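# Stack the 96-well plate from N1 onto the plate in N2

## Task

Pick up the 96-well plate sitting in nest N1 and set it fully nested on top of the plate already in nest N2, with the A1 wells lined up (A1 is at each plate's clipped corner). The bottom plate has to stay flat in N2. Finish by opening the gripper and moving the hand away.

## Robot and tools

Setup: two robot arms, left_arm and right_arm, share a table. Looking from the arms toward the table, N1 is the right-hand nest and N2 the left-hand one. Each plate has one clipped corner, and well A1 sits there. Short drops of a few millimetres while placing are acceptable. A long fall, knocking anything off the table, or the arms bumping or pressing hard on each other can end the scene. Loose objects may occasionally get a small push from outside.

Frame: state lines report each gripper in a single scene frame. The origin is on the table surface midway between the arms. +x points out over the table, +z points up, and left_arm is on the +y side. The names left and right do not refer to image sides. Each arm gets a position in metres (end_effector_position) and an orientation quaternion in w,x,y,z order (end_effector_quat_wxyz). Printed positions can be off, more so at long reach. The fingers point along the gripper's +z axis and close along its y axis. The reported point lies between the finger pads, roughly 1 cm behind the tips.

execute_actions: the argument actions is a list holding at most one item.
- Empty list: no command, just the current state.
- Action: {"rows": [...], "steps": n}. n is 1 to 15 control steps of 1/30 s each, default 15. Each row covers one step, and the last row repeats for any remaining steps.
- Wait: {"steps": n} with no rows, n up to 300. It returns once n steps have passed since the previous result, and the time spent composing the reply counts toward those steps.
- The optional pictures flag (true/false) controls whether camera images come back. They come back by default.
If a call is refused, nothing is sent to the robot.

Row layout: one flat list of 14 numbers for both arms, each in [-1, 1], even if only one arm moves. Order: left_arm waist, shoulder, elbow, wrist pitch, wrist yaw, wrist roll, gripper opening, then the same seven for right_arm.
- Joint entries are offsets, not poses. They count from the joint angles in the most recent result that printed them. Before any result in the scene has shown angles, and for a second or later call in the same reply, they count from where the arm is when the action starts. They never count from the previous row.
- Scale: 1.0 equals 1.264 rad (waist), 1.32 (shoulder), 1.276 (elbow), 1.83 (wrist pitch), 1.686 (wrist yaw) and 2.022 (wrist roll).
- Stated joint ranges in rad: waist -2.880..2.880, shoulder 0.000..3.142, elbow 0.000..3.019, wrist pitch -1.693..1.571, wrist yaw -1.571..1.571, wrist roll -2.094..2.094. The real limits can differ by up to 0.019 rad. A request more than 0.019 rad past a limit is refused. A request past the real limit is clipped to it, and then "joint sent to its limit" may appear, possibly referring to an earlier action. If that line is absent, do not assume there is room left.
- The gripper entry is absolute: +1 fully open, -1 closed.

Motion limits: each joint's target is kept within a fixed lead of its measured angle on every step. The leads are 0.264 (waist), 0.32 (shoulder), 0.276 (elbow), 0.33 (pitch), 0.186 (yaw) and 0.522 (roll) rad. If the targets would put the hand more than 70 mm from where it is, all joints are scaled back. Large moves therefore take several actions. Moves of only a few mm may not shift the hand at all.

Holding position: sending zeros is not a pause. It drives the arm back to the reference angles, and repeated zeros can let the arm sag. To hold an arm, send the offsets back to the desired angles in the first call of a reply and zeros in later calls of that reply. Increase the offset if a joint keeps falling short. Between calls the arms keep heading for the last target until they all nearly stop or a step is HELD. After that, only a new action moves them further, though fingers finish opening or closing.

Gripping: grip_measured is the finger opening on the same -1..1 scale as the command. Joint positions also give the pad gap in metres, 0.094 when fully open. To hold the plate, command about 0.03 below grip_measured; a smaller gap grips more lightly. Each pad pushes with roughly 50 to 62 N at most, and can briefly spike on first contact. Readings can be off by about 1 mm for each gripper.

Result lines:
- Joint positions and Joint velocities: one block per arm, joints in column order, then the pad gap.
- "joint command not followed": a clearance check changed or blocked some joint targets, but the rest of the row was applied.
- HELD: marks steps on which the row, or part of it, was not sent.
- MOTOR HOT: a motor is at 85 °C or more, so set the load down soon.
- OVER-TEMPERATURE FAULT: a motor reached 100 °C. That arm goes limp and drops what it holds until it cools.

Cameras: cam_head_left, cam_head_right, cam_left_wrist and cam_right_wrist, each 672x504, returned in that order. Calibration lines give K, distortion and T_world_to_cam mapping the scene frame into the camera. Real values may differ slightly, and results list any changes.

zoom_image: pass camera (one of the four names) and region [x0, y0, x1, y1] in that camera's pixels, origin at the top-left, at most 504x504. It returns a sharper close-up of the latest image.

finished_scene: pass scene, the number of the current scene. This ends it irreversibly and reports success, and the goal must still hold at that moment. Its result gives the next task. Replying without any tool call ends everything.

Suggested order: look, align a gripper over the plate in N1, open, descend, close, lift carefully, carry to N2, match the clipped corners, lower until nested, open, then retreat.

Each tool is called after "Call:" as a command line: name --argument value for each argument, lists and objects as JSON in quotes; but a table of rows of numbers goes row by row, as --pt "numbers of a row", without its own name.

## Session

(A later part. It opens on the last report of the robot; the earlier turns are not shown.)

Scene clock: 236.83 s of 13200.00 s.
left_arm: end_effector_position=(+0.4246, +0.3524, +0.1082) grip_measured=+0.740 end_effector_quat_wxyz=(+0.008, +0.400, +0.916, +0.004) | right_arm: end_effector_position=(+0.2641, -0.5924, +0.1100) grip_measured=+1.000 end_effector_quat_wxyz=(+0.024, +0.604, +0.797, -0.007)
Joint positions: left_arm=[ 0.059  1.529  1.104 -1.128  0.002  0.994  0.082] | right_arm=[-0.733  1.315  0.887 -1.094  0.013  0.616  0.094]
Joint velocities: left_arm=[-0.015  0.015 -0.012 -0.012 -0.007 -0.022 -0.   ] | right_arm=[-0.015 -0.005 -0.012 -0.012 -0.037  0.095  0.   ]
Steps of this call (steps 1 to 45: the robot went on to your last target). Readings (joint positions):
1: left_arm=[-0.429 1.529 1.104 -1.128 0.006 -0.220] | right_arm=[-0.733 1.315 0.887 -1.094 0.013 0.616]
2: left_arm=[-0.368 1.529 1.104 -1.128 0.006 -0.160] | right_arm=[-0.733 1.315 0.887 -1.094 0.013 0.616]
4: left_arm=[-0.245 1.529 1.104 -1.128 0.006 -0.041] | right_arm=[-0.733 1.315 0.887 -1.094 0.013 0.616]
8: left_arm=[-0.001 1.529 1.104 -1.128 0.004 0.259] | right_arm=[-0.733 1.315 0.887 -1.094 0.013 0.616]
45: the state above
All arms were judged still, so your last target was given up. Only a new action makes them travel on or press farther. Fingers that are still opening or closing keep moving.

Call:
execute_actions --actions '[{"rows":[[0.03,0,0.02,-0.016,0,0.05,0.705,0,0,0,0,0,0,1],[0.06,0,0.02,-0.016,0,0.1,0.705,0,0,0,0,0,0,1],[0.09,0,0.02,-0.016,0,0.2,0.705,0,0,0,0,0,0,1],[0.12,0,0.02,-0.016,0,0.3,0.705,0,0,0,0,0,0,1],[0.15,0,0.02,-0.016,0,0.525,0.705,0,0,0,0,0,0,1],[0.18,0,0.02,-0.016,0,0.525,0.705,0,0,0,0,0,0,1],[0.21,0,0.02,-0.016,0,0.525,0.705,0,0,0,0,0,0,1],[0.24,0,0.02,-0.016,0,0.525,0.705,0,0,0,0,0,0,1],[0.27,0,0.02,-0.016,0,0.525,0.705,0,0,0,0,0,0,1],[0.3,0,0.02,-0.016,0,0.525,0.705,0,0,0,0,0,0,1],[0.33,0,0.02,-0.016,0,0.525,0.705,0,0,0,0,0,0,1],[0.35,0,0.02,-0.016,0,0.525,0.705,0,0,0,0,0,0,1],[0.37,0,0.02,-0.016,0,0.525,0.705,0,0,0,0,0,0,1],[0.385,0,0.02,-0.016,0,0.525,0.705,0,0,0,0,0,0,1]]}]' --pictures false

Call:
execute_actions --actions '[{"steps":30}]'

Scene clock: 246.03 s of 13200.00 s.
left_arm: end_effector_position=(+0.3369, +0.5417, +0.1081) grip_measured=+0.740 end_effector_quat_wxyz=(+0.001, +0.597, +0.802, +0.001) | right_arm: end_effector_position=(+0.2641, -0.5924, +0.1100) grip_measured=+1.000 end_effector_quat_wxyz=(+0.024, +0.604, +0.797, -0.007)
Joint positions: left_arm=[ 0.555  1.529  1.104 -1.142  0.     1.946  0.082] | right_arm=[-0.733  1.315  0.887 -1.094  0.013  0.616  0.094]
Joint velocities: left_arm=[ 0.659 -0.015 -0.022 -0.037 -0.095  0.667  0.   ] | right_arm=[-0.015 -0.005  0.002 -0.017 -0.037 -0.007  0.   ]
Steps of this call (steps 1 to 90: nothing new was sent; then 5.70 s passed at rest; steps 91 to 105: all 15 steps of this action). Readings (joint positions):
91: left_arm=[0.061 1.529 1.104 -1.131 0.002 1.009] | right_arm=[-0.733 1.315 0.887 -1.094 0.013 0.616]
92: left_arm=[0.068 1.529 1.104 -1.135 0.003 1.040] | right_arm=[-0.733 1.315 0.887 -1.094 0.013 0.616]
94: left_arm=[0.105 1.529 1.104 -1.141 0.004 1.194] | right_arm=[-0.733 1.315 0.887 -1.094 0.013 0.616]
98: left_arm=[0.266 1.529 1.104 -1.142 0.004 1.589] | right_arm=[-0.733 1.315 0.887 -1.094 0.013 0.616]
105: the state above

Scene clock: 247.03 s of 13200.00 s.
left_arm: end_effector_position=(+0.3393, +0.5386, +0.1081) grip_measured=+0.740 end_effector_quat_wxyz=(+0.000, +0.638, +0.770, +0.002) | right_arm: end_effector_position=(+0.2641, -0.5924, +0.1100) grip_measured=+1.000 end_effector_quat_wxyz=(+0.024, +0.604, +0.797, -0.007)
Joint positions: left_arm=[ 0.545  1.529  1.104 -1.142 -0.     2.04   0.082] | right_arm=[-0.733  1.315  0.887 -1.094  0.013  0.616  0.094]
Joint velocities: left_arm=[ 0.015 -0.005  0.002 -0.002 -0.022  0.007 -0.001] | right_arm=[-0.015 -0.005 -0.002  0.012  0.022  0.081  0.   ]
Steps of this call (steps 1 to 30: the robot went on to your last target). Readings (joint positions):
1: left_arm=[0.572 1.529 1.104 -1.142 -0.000 1.966] | right_arm=[-0.733 1.315 0.887 -1.094 0.013 0.616]
2: left_arm=[0.581 1.529 1.104 -1.142 -0.001 1.980] | right_arm=[-0.733 1.315 0.887 -1.094 0.013 0.616]
4: left_arm=[0.579 1.529 1.104 -1.142 -0.001 2.002] | right_arm=[-0.733 1.315 0.887 -1.094 0.013 0.616]
8: left_arm=[0.554 1.529 1.104 -1.142 -0.001 2.025] | right_arm=[-0.733 1.315 0.887 -1.094 0.013 0.616]
30: the state above
All arms were judged still, so your last target was given up. Only a new action makes them travel on or press farther. Fingers that are still opening or closing keep moving.
camera_calibration (this result's frames):
cam_left_wrist: T_world_to_cam=[[-0.982859, -0.184043, -0.0107429, 0.434046], [-0.155382, 0.795619, 0.585532, -0.435103], [-0.0992159, 0.577165, -0.810578, -0.066756], [0, 0, 0, 1]] pos_world=[0.352376, 0.464589, 0.205319]
cam_right_wrist: T_world_to_cam=[[-0.95886, -0.282846, -0.0241789, 0.091517], [-0.250218, 0.801867, 0.542587, 0.484581], [-0.13408, 0.526315, -0.839651, 0.562141], [0, 0, 0, 1]] pos_world=[0.284375, -0.658547, 0.211288]

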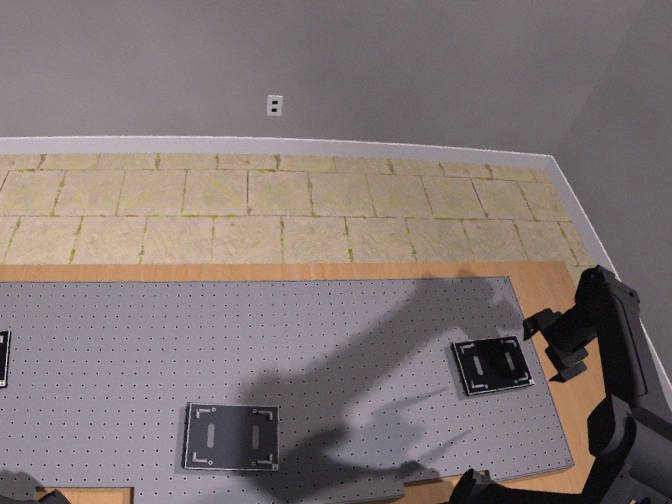

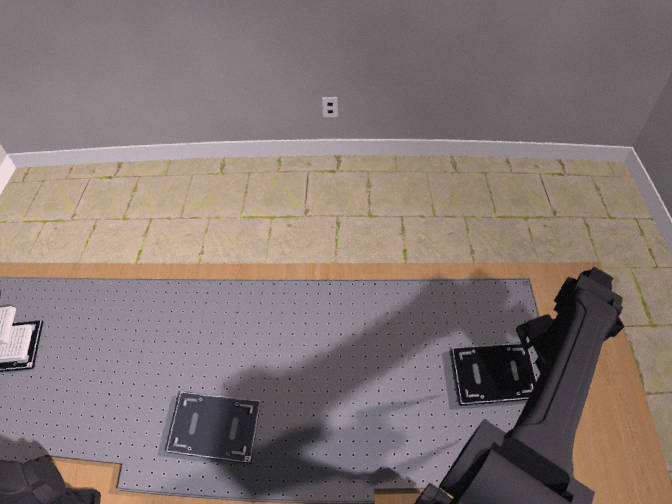

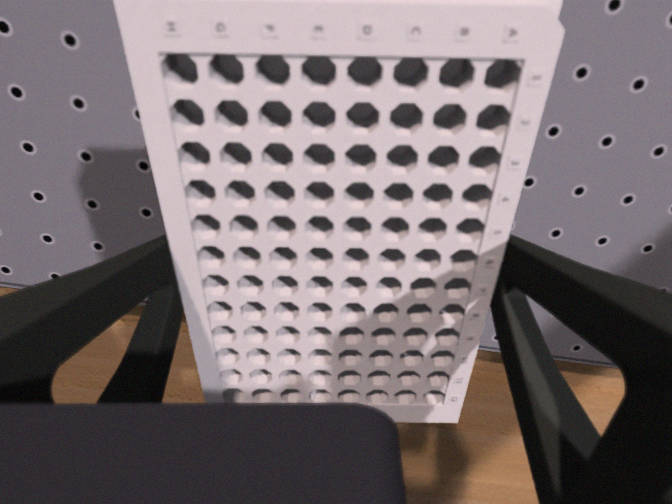

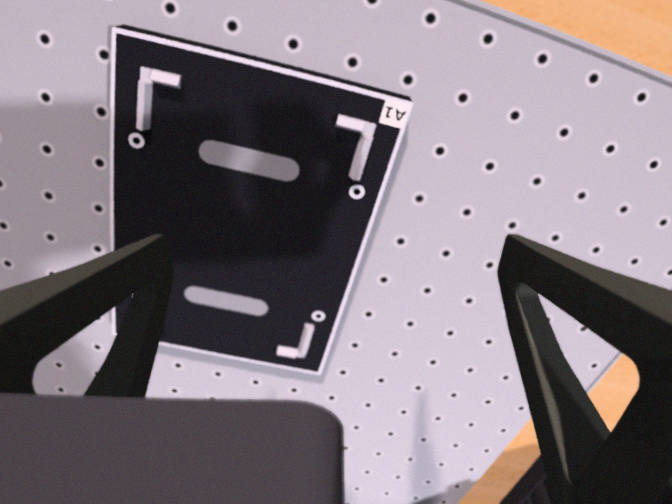

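Call:
execute_actions --actions '[{"rows":[[0,0.014,0,0.01,0,0,0.705,0,0,0,0,0,0,1],[0,0.018,-0.005,0.016,0,0,0.705,0,0,0,0,0,0,1],[0,0.022,-0.01,0.022,0,0,0.705,0,0,0,0,0,0,1],[0,0.026,-0.015,0.028,0,0,0.705,0,0,0,0,0,0,1],[0,0.03,-0.02,0.034,0,0,0.705,0,0,0,0,0,0,1],[0,0.034,-0.025,0.04,0,0,0.705,0,0,0,0,0,0,1],[0,0.038,-0.03,0.046,0,0,0.705,0,0,0,0,0,0,1],[0,0.042,-0.035,0.052,0,0,0.705,0,0,0,0,0,0,1],[0,0.046,-0.04,0.058,0,0,0.705,0,0,0,0,0,0,1],[0,0.05,-0.044,0.064,0,0,0.705,0,0,0,0,0,0,1],[0,0.054,-0.048,0.07,0,0,0.705,0,0,0,0,0,0,1],[0,0.057,-0.052,0.075,0,0,0.705,0,0,0,0,0,0,1],[0,0.059,-0.055,0.079,0,0,0.705,0,0,0,0,0,0,1],[0,0.06,-0.057,0.082,0,0,0.705,0,0,0,0,0,0,1]]}]' --pictures false

Call:
execute_actions --actions '[{"steps":15}]'

Scene clock: 260.30 s of 13200.00 s.
left_arm: end_effector_position=(+0.3375, +0.5372, +0.0568) grip_measured=+0.740 end_effector_quat_wxyz=(-0.001, +0.638, +0.770, -0.005) | right_arm: end_effector_position=(+0.2641, -0.5924, +0.1100) grip_measured=+1.000 end_effector_quat_wxyz=(+0.024, +0.604, +0.797, -0.007)
Joint positions: left_arm=[ 0.545  1.598  1.033 -1.015 -0.     2.04   0.082] | right_arm=[-0.733  1.315  0.887 -1.094  0.013  0.616  0.094]
Joint velocities: left_arm=[-0.005  0.132 -0.09   0.129 -0.007 -0.066  0.001] | right_arm=[-0.005 -0.005 -0.002 -0.007 -0.081 -0.037  0.   ]
Steps of this call (steps 1 to 90: nothing new was sent; then 9.77 s passed at rest; steps 91 to 105: all 15 steps of this action). Readings (joint positions):
91: left_arm=[0.545 1.530 1.104 -1.142 -0.000 2.040] | right_arm=[-0.733 1.315 0.887 -1.094 0.013 0.616]
92: left_arm=[0.545 1.530 1.103 -1.139 -0.000 2.040] | right_arm=[-0.733 1.315 0.887 -1.094 0.013 0.616]
94: left_arm=[0.545 1.533 1.100 -1.123 -0.000 2.040] | right_arm=[-0.733 1.315 0.887 -1.094 0.013 0.616]
98: left_arm=[0.545 1.551 1.078 -1.080 -0.000 2.040] | right_arm=[-0.733 1.315 0.887 -1.094 0.013 0.616]
105: the state above

Scene clock: 260.80 s of 13200.00 s.
left_arm: end_effector_position=(+0.3372, +0.5370, +0.0530) grip_measured=+0.740 end_effector_quat_wxyz=(-0.001, +0.638, +0.770, -0.005) | right_arm: end_effector_position=(+0.2641, -0.5924, +0.1100) grip_measured=+1.000 end_effector_quat_wxyz=(+0.024, +0.604, +0.797, -0.007)
Joint positions: left_arm=[ 0.545  1.604  1.029 -1.006 -0.     2.04   0.082] | right_arm=[-0.733  1.315  0.887 -1.094  0.013  0.616  0.094]
Joint velocities: left_arm=[-0.005 -0.024  0.007 -0.017  0.007 -0.022  0.001] | right_arm=[-0.005 -0.005 -0.002  0.017 -0.051 -0.095  0.   ]
Steps of this call (steps 1 to 15: the robot went on to your last target). Readings (joint positions):
1: left_arm=[0.545 1.602 1.031 -1.012 -0.000 2.040] | right_arm=[-0.733 1.315 0.887 -1.094 0.013 0.616]
2: left_arm=[0.545 1.604 1.029 -1.010 -0.000 2.040] | right_arm=[-0.733 1.315 0.887 -1.094 0.013 0.616]
4: left_arm=[0.545 1.604 1.029 -1.009 -0.000 2.040] | right_arm=[-0.733 1.315 0.887 -1.094 0.013 0.616]
8: left_arm=[0.545 1.604 1.029 -1.006 -0.000 2.040] | right_arm=[-0.733 1.315 0.887 -1.094 0.013 0.616]
15: the state above
All arms were judged still, so your last target was given up. Only a new action makes them travel on or press farther. Fingers that are still opening or closing keep moving.
camera_calibration (this result's frames):
cam_left_wrist: T_world_to_cam=[[-0.982909, -0.184082, 0.00182865, 0.430509], [-0.148867, 0.800644, 0.580351, -0.40649], [-0.108296, 0.57016, -0.814364, -0.103721], [0, 0, 0, 1]] pos_world=[0.351406, 0.46384, 0.150653]
cam_right_wrist: T_world_to_cam=[[-0.95886, -0.282846, -0.0241789, 0.091517], [-0.250218, 0.801867, 0.542587, 0.484581], [-0.13408, 0.526315, -0.839651, 0.562141], [0, 0, 0, 1]] pos_world=[0.284375, -0.658547, 0.211288]

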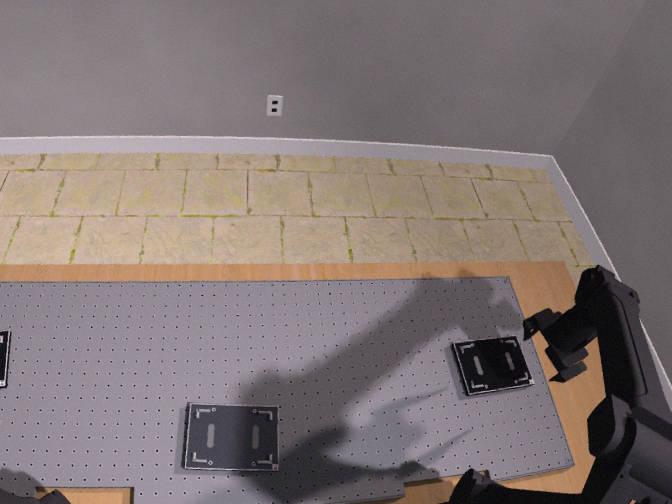

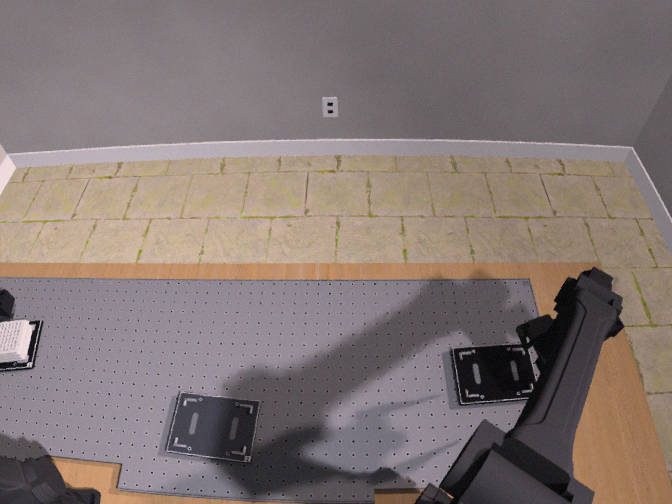

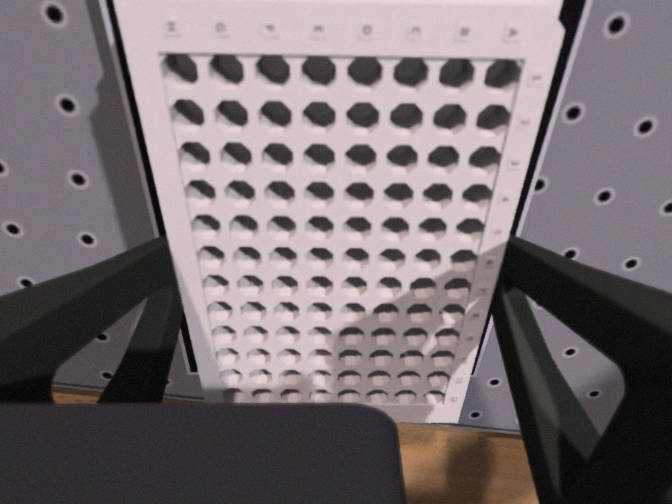

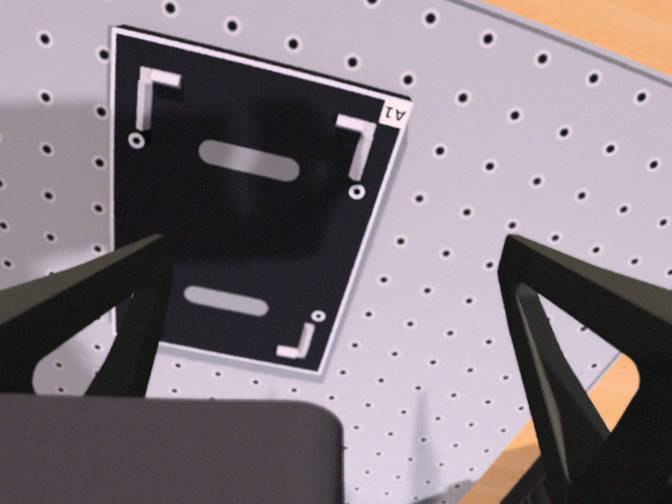

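Very near. Use nest outline edges.

Call:
zoom_image --camera "cam_left_wrist" --region '[90, 0, 594, 430]'

Call:
zoom_image --camera "cam_left_wrist" --region '[150, 320, 250, 420]'

Call:
zoom_image --camera "cam_left_wrist" --region '[430, 320, 530, 420]'

Call:
zoom_image --camera "cam_head_right" --region '[0, 300, 80, 380]'

Region (90, 0, 594, 430) of cam_left_wrist's 672x504 image, scaled by 1.000; it fills the top 430 rows of this view, and the rest is white.

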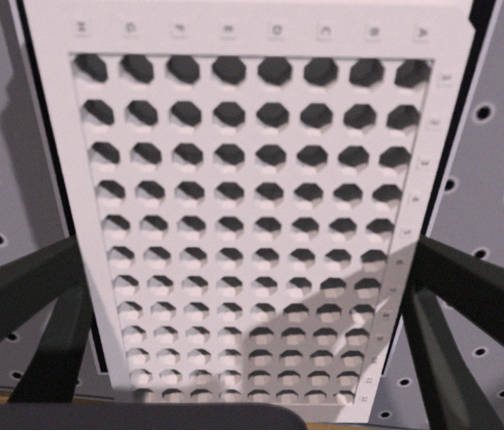

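Region (150, 320, 250, 420) of cam_left_wrist's 672x504 image, scaled by 5.040, with more detail than that image has.

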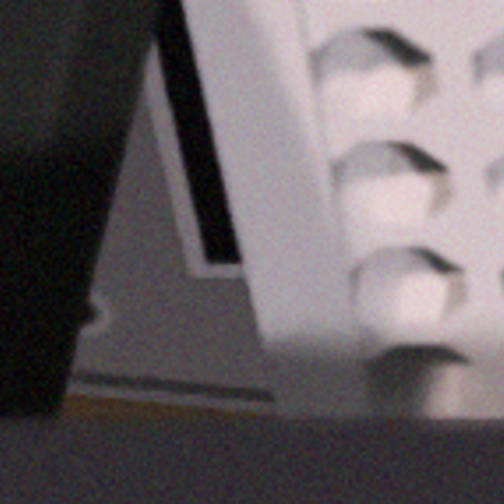

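Region (430, 320, 530, 420) of cam_left_wrist's 672x504 image, scaled by 5.040, with more detail than that image has.

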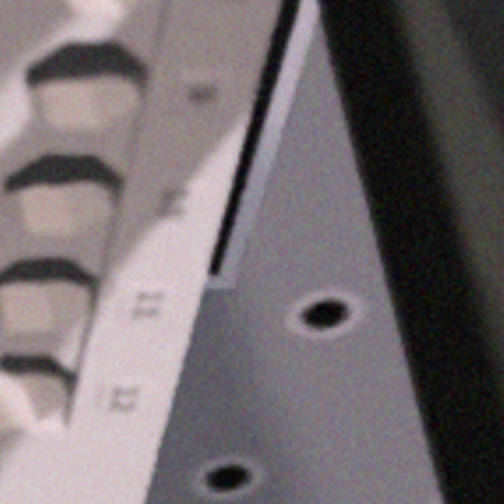

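Region (0, 300, 80, 380) of cam_head_right's 672x504 image, scaled by 6.300, with more detail than that image has.

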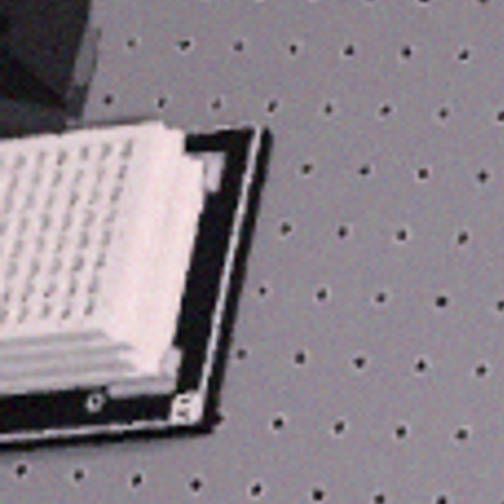

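Call:
execute_actions --actions '[{"rows":[[0,-0.02,0.01,0,0,0,0.705,0,0,0,0,0,0,1],[0,-0.03,0,0,0,0,0.705,0,0,0,0,0,0,1],[0,-0.04,-0.01,0,0,0,0.705,0,0,0,0,0,0,1],[0,-0.05,-0.02,0,0,0,0.705,0,0,0,0,0,0,1],[0,-0.06,-0.03,0,0,0,0.705,0,0,0,0,0,0,1],[0,-0.07,-0.04,0,0,0,0.705,0,0,0,0,0,0,1],[0,-0.08,-0.05,0.005,0,0,0.705,0,0,0,0,0,0,1],[0,-0.09,-0.06,0.005,0,0,0.705,0,0,0,0,0,0,1],[0,-0.1,-0.07,0.01,0,0,0.705,0,0,0,0,0,0,1],[0,-0.108,-0.08,0.01,0,0,0.705,0,0,0,0,0,0,1],[0,-0.114,-0.09,0.013,0,0,0.705,0,0,0,0,0,0,1],[0,-0.114,-0.1,0.013,0,0,0.705,0,0,0,0,0,0,1],[0,-0.114,-0.108,0.013,0,0,0.705,0,0,0,0,0,0,1]]}]' --pictures false

Call:
execute_actions --actions '[{"steps":15}]'

Call:
zoom_image --camera "cam_left_wrist" --region '[0, 0, 250, 250]'

Scene clock: 310.07 s of 13200.00 s.
left_arm: end_effector_position=(+0.3006, +0.5088, +0.0679) grip_measured=+0.740 end_effector_quat_wxyz=(+0.002, +0.638, +0.770, +0.008) | right_arm: end_effector_position=(+0.2641, -0.5924, +0.1100) grip_measured=+1.000 end_effector_quat_wxyz=(+0.024, +0.604, +0.797, -0.007)
Joint positions: left_arm=[ 0.545  1.453  0.899 -1.    -0.     2.04   0.082] | right_arm=[-0.733  1.315  0.887 -1.094  0.013  0.616  0.094]
Joint velocities: left_arm=[ 0.005 -0.015 -0.168 -0.007 -0.037 -0.007 -0.   ] | right_arm=[-0.015 -0.005 -0.002 -0.017  0.037 -0.022  0.   ]
Steps of this call (steps 1 to 90: nothing new was sent; then 45.77 s passed at rest; steps 91 to 105: all 15 steps of this action). Readings (joint positions):
91: left_arm=[0.545 1.604 1.029 -1.006 -0.000 2.040] | right_arm=[-0.733 1.315 0.887 -1.094 0.013 0.616]
92: left_arm=[0.545 1.602 1.029 -1.006 -0.000 2.040] | right_arm=[-0.733 1.315 0.887 -1.094 0.013 0.616]
94: left_arm=[0.545 1.591 1.022 -1.006 -0.000 2.040] | right_arm=[-0.733 1.315 0.887 -1.094 0.013 0.616]
98: left_arm=[0.545 1.533 0.977 -1.006 -0.000 2.040] | right_arm=[-0.733 1.315 0.887 -1.094 0.013 0.616]
105: the state above

Scene clock: 310.57 s of 13200.00 s.
left_arm: end_effector_position=(+0.2978, +0.5066, +0.0648) grip_measured=+0.740 end_effector_quat_wxyz=(+0.001, +0.638, +0.770, +0.005) | right_arm: end_effector_position=(+0.2641, -0.5924, +0.1100) grip_measured=+1.000 end_effector_quat_wxyz=(+0.024, +0.604, +0.797, -0.007)
Joint positions: left_arm=[ 0.545  1.453  0.89  -0.997 -0.     2.04   0.082] | right_arm=[-0.733  1.315  0.887 -1.094  0.013  0.616  0.094]
Joint velocities: left_arm=[-0.005  0.005 -0.002 -0.007 -0.037  0.007 -0.   ] | right_arm=[ 0.015 -0.015  0.007  0.017 -0.051  0.037  0.   ]
Steps of this call (steps 1 to 15: the robot went on to your last target). Readings (joint positions):
1: left_arm=[0.545 1.453 0.895 -1.000 -0.000 2.040] | right_arm=[-0.733 1.315 0.887 -1.094 0.013 0.616]
2: left_arm=[0.545 1.453 0.892 -1.000 -0.000 2.040] | right_arm=[-0.733 1.315 0.887 -1.094 0.013 0.616]
4: left_arm=[0.545 1.453 0.890 -1.000 -0.000 2.040] | right_arm=[-0.733 1.315 0.887 -1.094 0.013 0.616]
8: left_arm=[0.545 1.453 0.890 -0.997 -0.000 2.040] | right_arm=[-0.733 1.315 0.887 -1.094 0.013 0.616]
15: the state above
All arms were judged still, so your last target was given up. Only a new action makes them travel on or press farther. Fingers that are still opening or closing keep moving.
camera_calibration (this result's frames):
cam_left_wrist: T_world_to_cam=[[-0.982779, -0.183981, -0.0171978, 0.387302], [-0.15875, 0.793021, 0.588147, -0.388547], [-0.0945699, 0.580749, -0.808571, -0.0909002], [0, 0, 0, 1]] pos_world=[0.310354, 0.432173, 0.161684]
cam_right_wrist: T_world_to_cam=[[-0.95886, -0.282846, -0.0241789, 0.091517], [-0.250218, 0.801867, 0.542587, 0.484581], [-0.13408, 0.526315, -0.839651, 0.562141], [0, 0, 0, 1]] pos_world=[0.284375, -0.658547, 0.211288]

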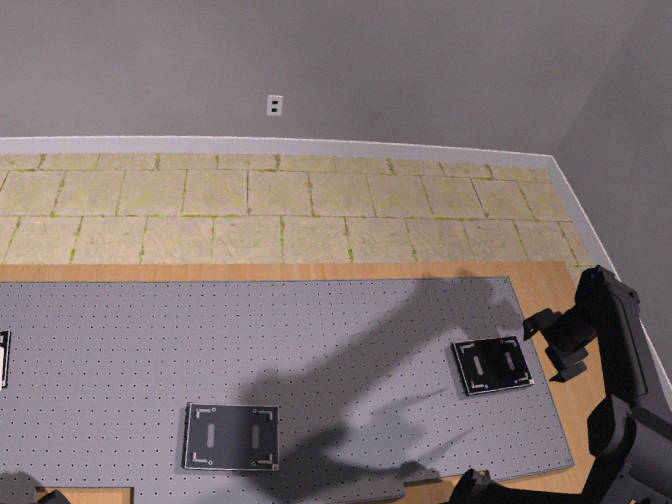

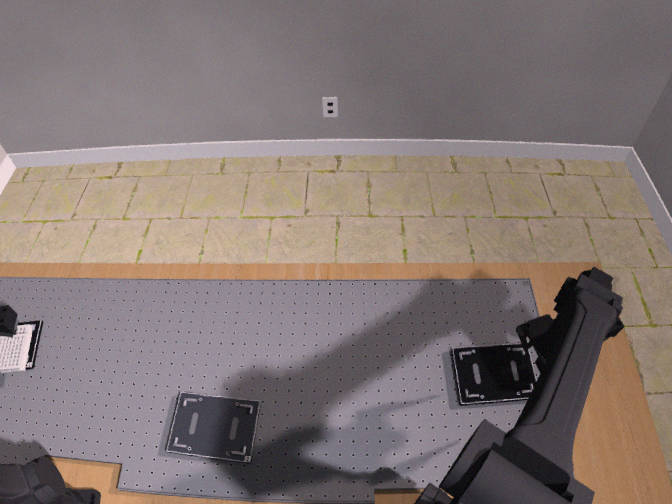

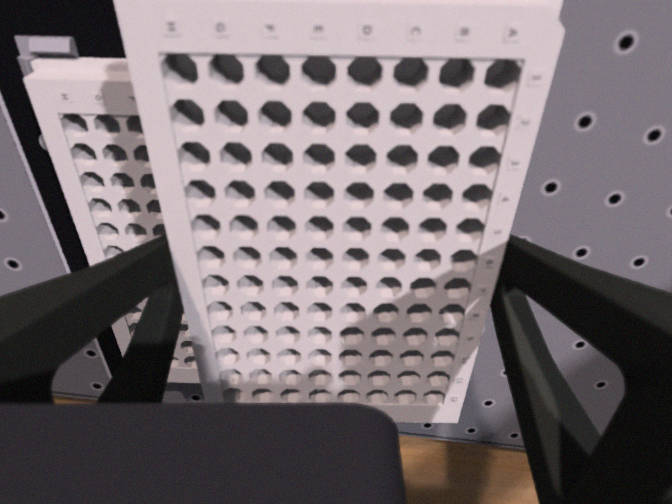

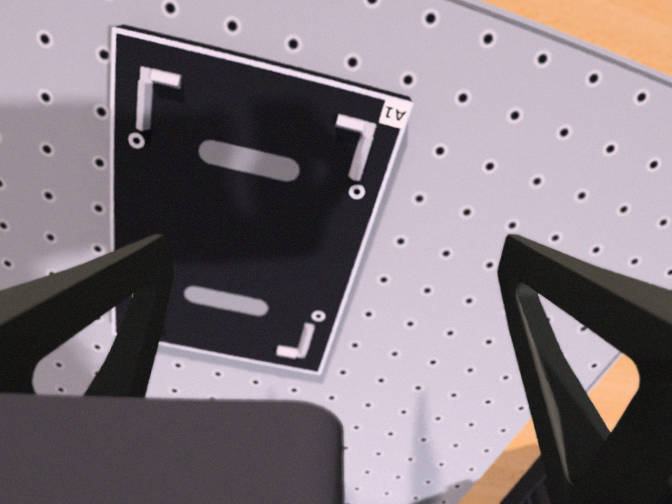

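Region (0, 0, 250, 250) of cam_left_wrist's 672x504 image, scaled by 2.016, with more detail than that image has.

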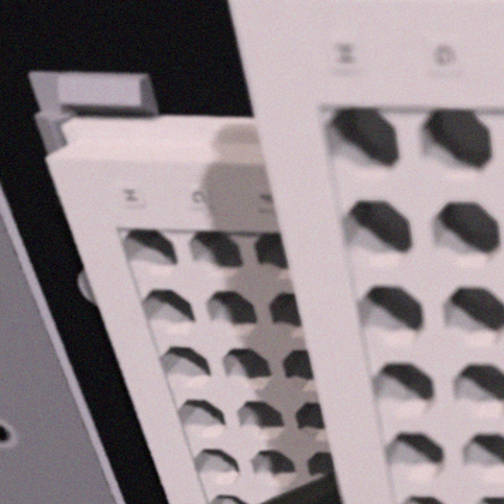

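Call:
execute_actions --actions '[{"rows":[[0.008,0,0.04,0,0,0,0.705,0,0,0,0,0,0,1],[0.008,0.01,0.05,0,0,0,0.705,0,0,0,0,0,0,1],[0.008,0.02,0.06,0,0,0,0.705,0,0,0,0,0,0,1],[0.008,0.03,0.07,0,0,0,0.705,0,0,0,0,0,0,1],[0.008,0.04,0.08,0,0,0,0.705,0,0,0,0,0,0,1],[0.008,0.05,0.09,0,0,0,0.705,0,0,0,0,0,0,1],[0.008,0.06,0.1,0,0,0,0.705,0,0,0,0,0,0,1],[0.008,0.07,0.11,0,0,0,0.705,0,0,0,0,0,0,1],[0.008,0.08,0.12,0,0,0,0.705,0,0,0,0,0,0,1],[0.008,0.09,0.13,0,0,0,0.705,0,0,0,0,0,0,1],[0.008,0.098,0.138,0,0,0,0.705,0,0,0,0,0,0,1],[0.008,0.105,0.144,0,0,0,0.705,0,0,0,0,0,0,1],[0.008,0.111,0.146,0,0,0,0.705,0,0,0,0,0,0,1],[0.008,0.116,0.146,0,0,0,0.705,0,0,0,0,0,0,1]]}]' --pictures false

Call:
execute_actions --actions '[{"steps":15}]' --pictures false

Scene clock: 335.83 s of 13200.00 s.
left_arm: end_effector_position=(+0.3416, +0.5414, +0.0614) grip_measured=+0.740 end_effector_quat_wxyz=(+0.002, +0.637, +0.771, +0.010) | right_arm: end_effector_position=(+0.2641, -0.5924, +0.1100) grip_measured=+1.000 end_effector_quat_wxyz=(+0.024, +0.604, +0.797, -0.007)
Joint positions: left_arm=[ 0.547  1.588  1.035 -0.997 -0.     2.04   0.082] | right_arm=[-0.733  1.315  0.887 -1.094  0.013  0.616  0.094]
Joint velocities: left_arm=[-0.005  0.19   0.046 -0.007 -0.066  0.007 -0.001] | right_arm=[-0.005 -0.005 -0.002 -0.022 -0.051 -0.051  0.   ]
Steps of this call (steps 1 to 90: nothing new was sent; then 21.77 s passed at rest; steps 91 to 105: all 15 steps of this action). Readings (joint positions):
91: left_arm=[0.545 1.453 0.890 -0.997 -0.000 2.040] | right_arm=[-0.733 1.315 0.887 -1.094 0.013 0.616]
92: left_arm=[0.546 1.453 0.891 -0.997 -0.000 2.040] | right_arm=[-0.733 1.315 0.887 -1.094 0.013 0.616]
94: left_arm=[0.546 1.459 0.902 -0.997 -0.000 2.040] | right_arm=[-0.733 1.315 0.887 -1.094 0.013 0.616]
98: left_arm=[0.547 1.502 0.958 -0.997 -0.000 2.040] | right_arm=[-0.733 1.315 0.887 -1.094 0.013 0.616]
105: the state above

Scene clock: 336.33 s of 13200.00 s.
left_arm: end_effector_position=(+0.3411, +0.5410, +0.0569) grip_measured=+0.740 end_effector_quat_wxyz=(+0.001, +0.637, +0.771, +0.005) | right_arm: end_effector_position=(+0.2641, -0.5924, +0.1100) grip_measured=+1.000 end_effector_quat_wxyz=(+0.024, +0.604, +0.797, -0.007)
Joint positions: left_arm=[ 0.547  1.6    1.035 -0.997 -0.     2.04   0.082] | right_arm=[-0.733  1.315  0.887 -1.094  0.013  0.616  0.094]
Joint velocities: left_arm=[-0.005  0.005 -0.007  0.007 -0.022  0.022  0.   ] | right_arm=[-0.015 -0.015 -0.002 -0.017  0.007 -0.022  0.   ]
Steps of this call (steps 1 to 15: the robot went on to your last target). Readings (joint positions):
1: left_arm=[0.547 1.594 1.035 -0.997 -0.000 2.040] | right_arm=[-0.733 1.315 0.887 -1.094 0.013 0.616]
2: left_arm=[0.547 1.597 1.035 -0.997 -0.000 2.040] | right_arm=[-0.733 1.315 0.887 -1.094 0.013 0.616]
4: left_arm=[0.547 1.600 1.035 -0.997 -0.000 2.040] | right_arm=[-0.733 1.315 0.887 -1.094 0.013 0.616]
8: left_arm=[0.547 1.600 1.035 -0.997 -0.000 2.040] | right_arm=[-0.733 1.315 0.887 -1.094 0.013 0.616]
15: the state above

Call:
execute_actions --actions '[{"rows":[[0,0.012,-0.011,0,0,0,0.705,0,0,0,0,0,0,1]]}]'

Call:
zoom_image --camera "cam_left_wrist" --region '[170, 320, 500, 420]'

Call:
zoom_image --camera "cam_left_wrist" --region '[90, 60, 590, 160]'

Scene clock: 342.63 s of 13200.00 s.
left_arm: end_effector_position=(+0.3367, +0.5376, +0.0528) grip_measured=+0.740 end_effector_quat_wxyz=(-0.001, +0.637, +0.771, -0.002) | right_arm: end_effector_position=(+0.2641, -0.5924, +0.1100) grip_measured=+1.000 end_effector_quat_wxyz=(+0.024, +0.604, +0.797, -0.007)
Joint positions: left_arm=[ 0.547  1.6    1.023 -0.997 -0.     2.04   0.082] | right_arm=[-0.733  1.315  0.887 -1.094  0.013  0.616  0.094]
Joint velocities: left_arm=[ 0.005  0.005 -0.007  0.012 -0.007 -0.007 -0.001] | right_arm=[-0.015 -0.015  0.002 -0.017  0.051  0.007  0.   ]
Steps of this call (steps 1 to 15: the robot went on to your last target; steps 16 to 90: nothing new was sent; then 2.80 s passed at rest; steps 91 to 105: all 15 steps of this action). Readings (joint positions):
91: left_arm=[0.547 1.600 1.034 -0.997 -0.000 2.040] | right_arm=[-0.733 1.315 0.887 -1.094 0.013 0.616]
92: left_arm=[0.547 1.600 1.032 -0.997 -0.000 2.040] | right_arm=[-0.733 1.315 0.887 -1.094 0.013 0.616]
94: left_arm=[0.547 1.600 1.027 -0.997 -0.000 2.040] | right_arm=[-0.733 1.315 0.887 -1.094 0.013 0.616]
98: left_arm=[0.547 1.600 1.023 -0.997 -0.000 2.040] | right_arm=[-0.733 1.315 0.887 -1.094 0.013 0.616]
105: the state above
camera_calibration (this result's frames):
cam_left_wrist: T_world_to_cam=[[-0.982547, -0.185949, -0.00496687, 0.431367], [-0.153903, 0.797641, 0.583166, -0.403803], [-0.104477, 0.573752, -0.812338, -0.107592], [0, 0, 0, 1]] pos_world=[0.350451, 0.464033, 0.150226]
cam_right_wrist: T_world_to_cam=[[-0.95886, -0.282846, -0.0241789, 0.091517], [-0.250218, 0.801867, 0.542587, 0.484581], [-0.13408, 0.526315, -0.839651, 0.562141], [0, 0, 0, 1]] pos_world=[0.284375, -0.658547, 0.211288]

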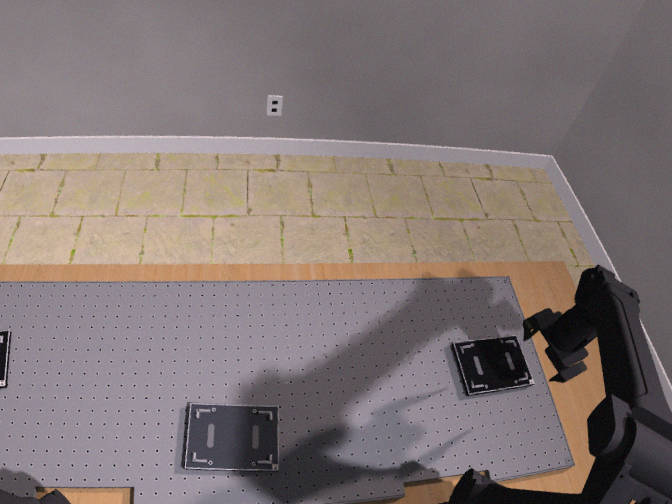

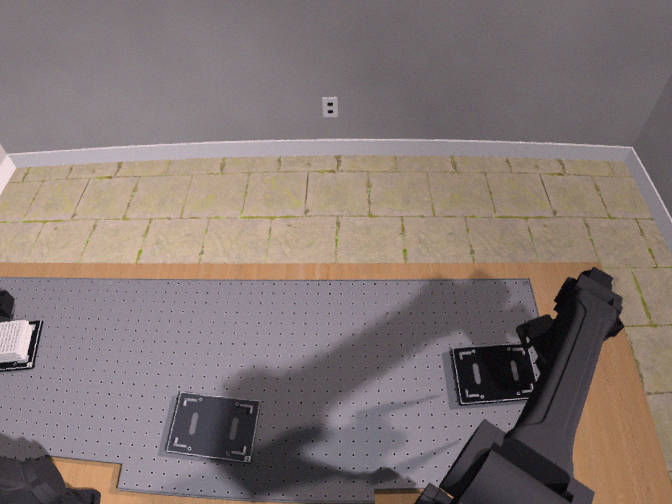

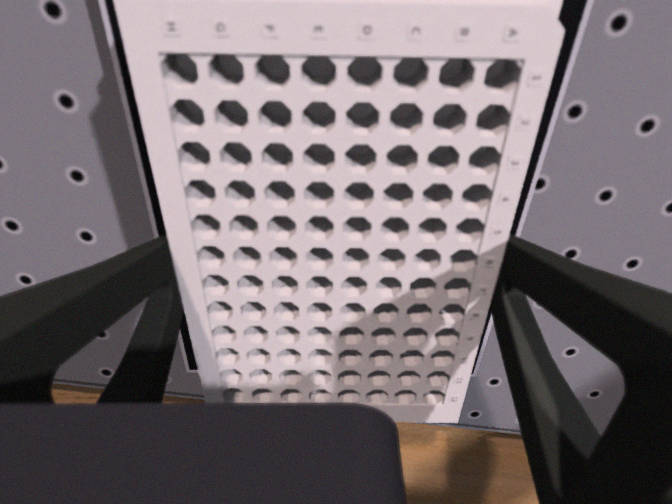

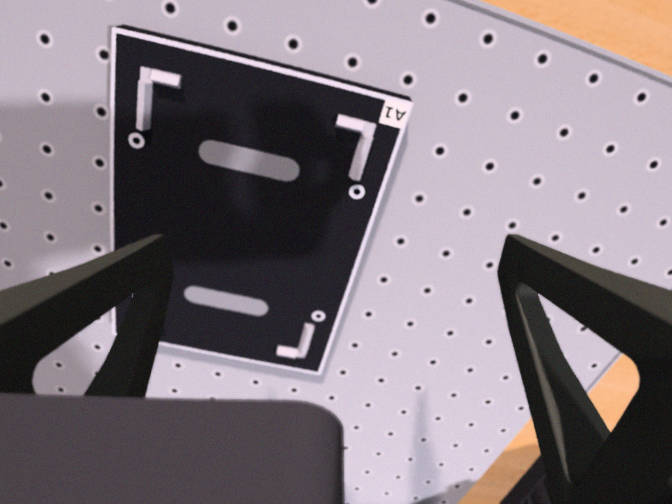

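Region (170, 320, 500, 420) of cam_left_wrist's 672x504 image, scaled by 1.527, with more detail than that image has; it fills the top 153 rows of this view, and the rest is white.

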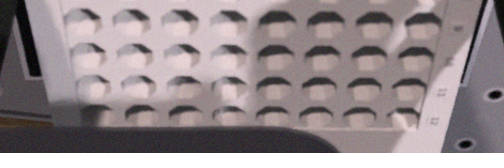

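Region (90, 60, 590, 160) of cam_left_wrist's 672x504 image, scaled by 1.008, with more detail than that image has; it fills the top 101 rows of this view, and the rest is white.

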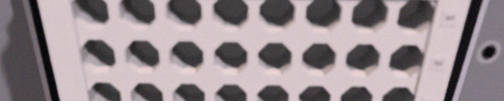

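Call:
execute_actions --actions '[{"rows":[[0,0.018,0.01,0.012,0,0.0115,0.705,0,0,0,0,0,0,1]]}]'

Call:
zoom_image --camera "cam_left_wrist" --region '[170, 320, 500, 420]'

Call:
zoom_image --camera "cam_left_wrist" --region '[90, 60, 590, 160]'

Scene clock: 352.97 s of 13200.00 s.
left_arm: end_effector_position=(+0.3377, +0.5383, +0.0493) grip_measured=+0.740 end_effector_quat_wxyz=(-0.001, +0.640, +0.768, -0.002) | right_arm: end_effector_position=(+0.2641, -0.5924, +0.1100) grip_measured=+1.000 end_effector_quat_wxyz=(+0.024, +0.604, +0.797, -0.007)
Joint positions: left_arm=[ 0.547  1.609  1.023 -0.99  -0.     2.048  0.082] | right_arm=[-0.733  1.315  0.887 -1.094  0.013  0.616  0.094]
Joint velocities: left_arm=[-0.005  0.005  0.017 -0.002 -0.051  0.051  0.   ] | right_arm=[-0.005 -0.005  0.007 -0.027  0.022 -0.022  0.   ]
Steps of this call (steps 1 to 15: the robot went on to your last target; steps 16 to 90: nothing new was sent; then 6.83 s passed at rest; steps 91 to 105: all 15 steps of this action). Readings (joint positions):
91: left_arm=[0.547 1.601 1.023 -0.996 -0.000 2.042] | right_arm=[-0.733 1.315 0.887 -1.094 0.013 0.616]
92: left_arm=[0.547 1.602 1.023 -0.994 -0.000 2.043] | right_arm=[-0.733 1.315 0.887 -1.094 0.013 0.616]
94: left_arm=[0.547 1.605 1.023 -0.991 -0.000 2.045] | right_arm=[-0.733 1.315 0.887 -1.094 0.013 0.616]
98: left_arm=[0.547 1.609 1.023 -0.990 -0.000 2.047] | right_arm=[-0.733 1.315 0.887 -1.094 0.013 0.616]
105: the state above
camera_calibration (this result's frames):
cam_left_wrist: T_world_to_cam=[[-0.983941, -0.17845, -0.00396134, 0.428784], [-0.147294, 0.799214, 0.58272, -0.405247], [-0.100821, 0.573945, -0.812664, -0.11208], [0, 0, 0, 1]] pos_world=[0.350908, 0.464723, 0.14676]
cam_right_wrist: T_world_to_cam=[[-0.95886, -0.282846, -0.0241789, 0.091517], [-0.250218, 0.801867, 0.542587, 0.484581], [-0.13408, 0.526315, -0.839651, 0.562141], [0, 0, 0, 1]] pos_world=[0.284375, -0.658547, 0.211288]

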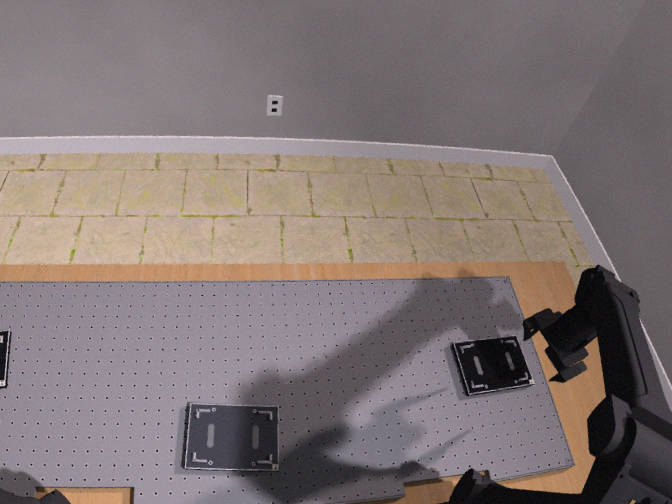

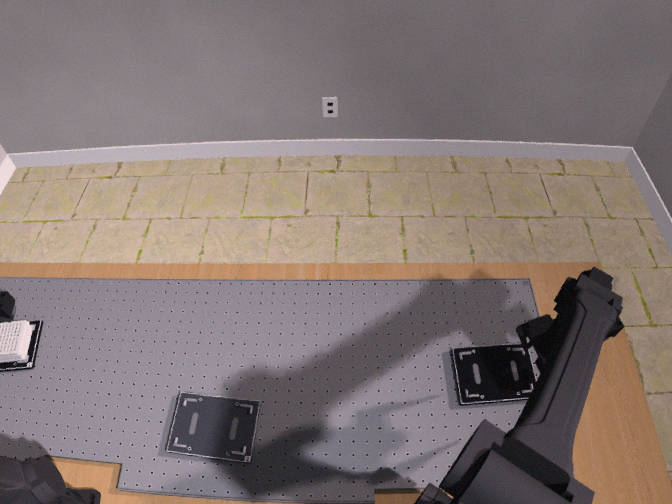

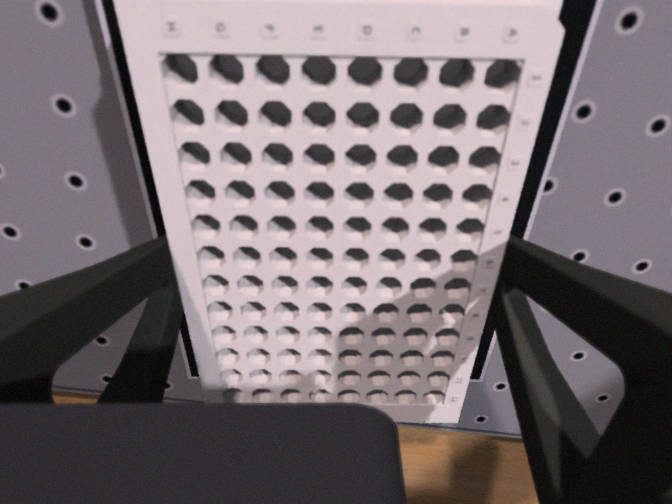

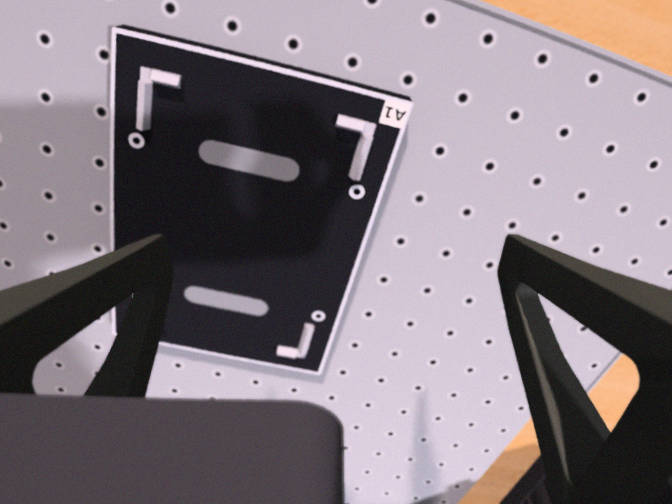

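Region (170, 320, 500, 420) of cam_left_wrist's 672x504 image, scaled by 1.527, with more detail than that image has; it fills the top 153 rows of this view, and the rest is white.

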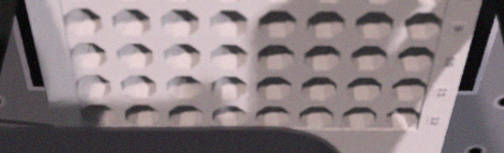

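Region (90, 60, 590, 160) of cam_left_wrist's 672x504 image, scaled by 1.008, with more detail than that image has; it fills the top 101 rows of this view, and the rest is white.

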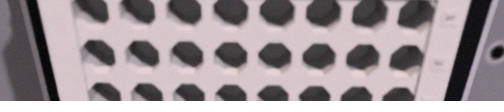

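Call:
execute_actions --actions '[{"rows":[[0.008,0.008,-0.008,0.0155,0,0.013,0.705,0,0,0,0,0,0,1]]}]'

Call:
zoom_image --camera "cam_left_wrist" --region '[170, 320, 500, 420]'

Call:
zoom_image --camera "cam_left_wrist" --region '[90, 60, 590, 160]'

Scene clock: 367.77 s of 13200.00 s.
left_arm: end_effector_position=(+0.3372, +0.5392, +0.0471) grip_measured=+0.740 end_effector_quat_wxyz=(+0.000, +0.643, +0.766, +0.001) | right_arm: end_effector_position=(+0.2641, -0.5924, +0.1100) grip_measured=+1.000 end_effector_quat_wxyz=(+0.024, +0.604, +0.797, -0.007)
Joint positions: left_arm=[ 0.549  1.609  1.016 -0.976 -0.     2.058  0.082] | right_arm=[-0.733  1.315  0.887 -1.094  0.013  0.616  0.094]
Joint velocities: left_arm=[-0.005 -0.015 -0.007 -0.007  0.022 -0.007 -0.001] | right_arm=[-0.005  0.005 -0.017 -0.002 -0.007 -0.022  0.   ]
Steps of this call (steps 1 to 15: the robot went on to your last target; steps 16 to 90: nothing new was sent; then 11.30 s passed at rest; steps 91 to 105: all 15 steps of this action). Readings (joint positions):
91: left_arm=[0.548 1.609 1.022 -0.986 -0.000 2.050] | right_arm=[-0.733 1.315 0.887 -1.094 0.013 0.616]
92: left_arm=[0.548 1.609 1.020 -0.982 -0.000 2.052] | right_arm=[-0.733 1.315 0.887 -1.094 0.013 0.616]
94: left_arm=[0.548 1.609 1.018 -0.977 -0.000 2.054] | right_arm=[-0.733 1.315 0.887 -1.094 0.013 0.616]
98: left_arm=[0.549 1.609 1.016 -0.976 -0.000 2.057] | right_arm=[-0.733 1.315 0.887 -1.094 0.013 0.616]
105: the state above
camera_calibration (this result's frames):
cam_left_wrist: T_world_to_cam=[[-0.985304, -0.170535, -0.00970259, 0.424914], [-0.14389, 0.798065, 0.585139, -0.405364], [-0.0920436, 0.577935, -0.810875, -0.119585], [0, 0, 0, 1]] pos_world=[0.349334, 0.465082, 0.144349]
cam_right_wrist: T_world_to_cam=[[-0.95886, -0.282846, -0.0241789, 0.091517], [-0.250218, 0.801867, 0.542587, 0.484581], [-0.13408, 0.526315, -0.839651, 0.562141], [0, 0, 0, 1]] pos_world=[0.284375, -0.658547, 0.211288]

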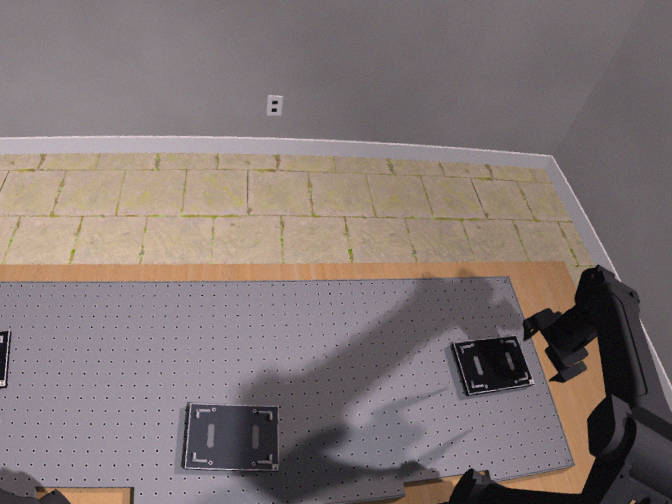

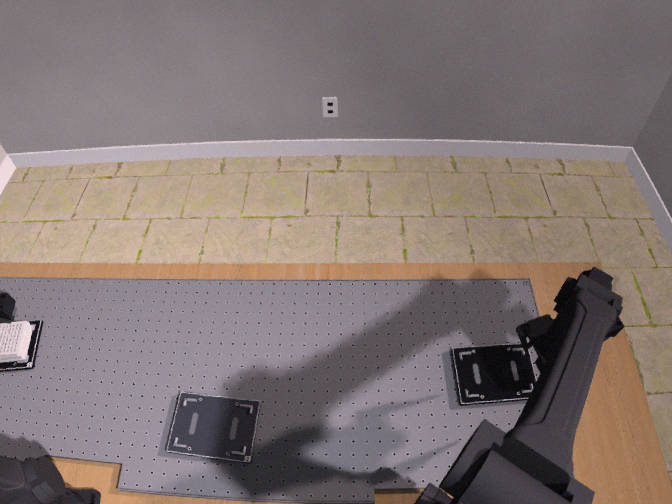

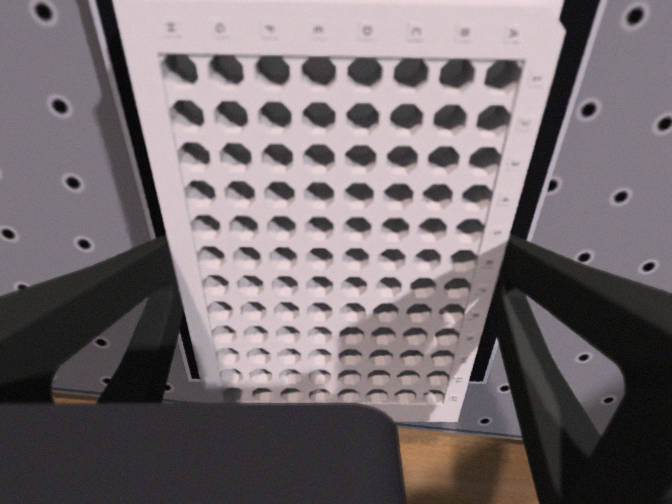

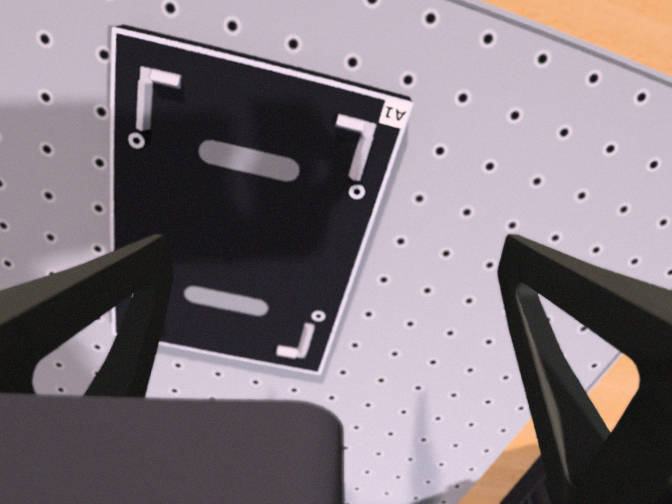

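Region (170, 320, 500, 420) of cam_left_wrist's 672x504 image, scaled by 1.527, with more detail than that image has; it fills the top 153 rows of this view, and the rest is white.

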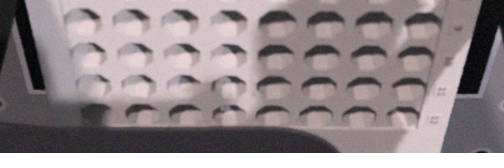

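Region (90, 60, 590, 160) of cam_left_wrist's 672x504 image, scaled by 1.008, with more detail than that image has; it fills the top 101 rows of this view, and the rest is white.

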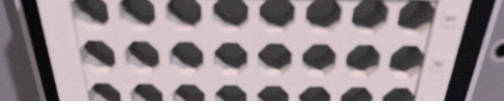

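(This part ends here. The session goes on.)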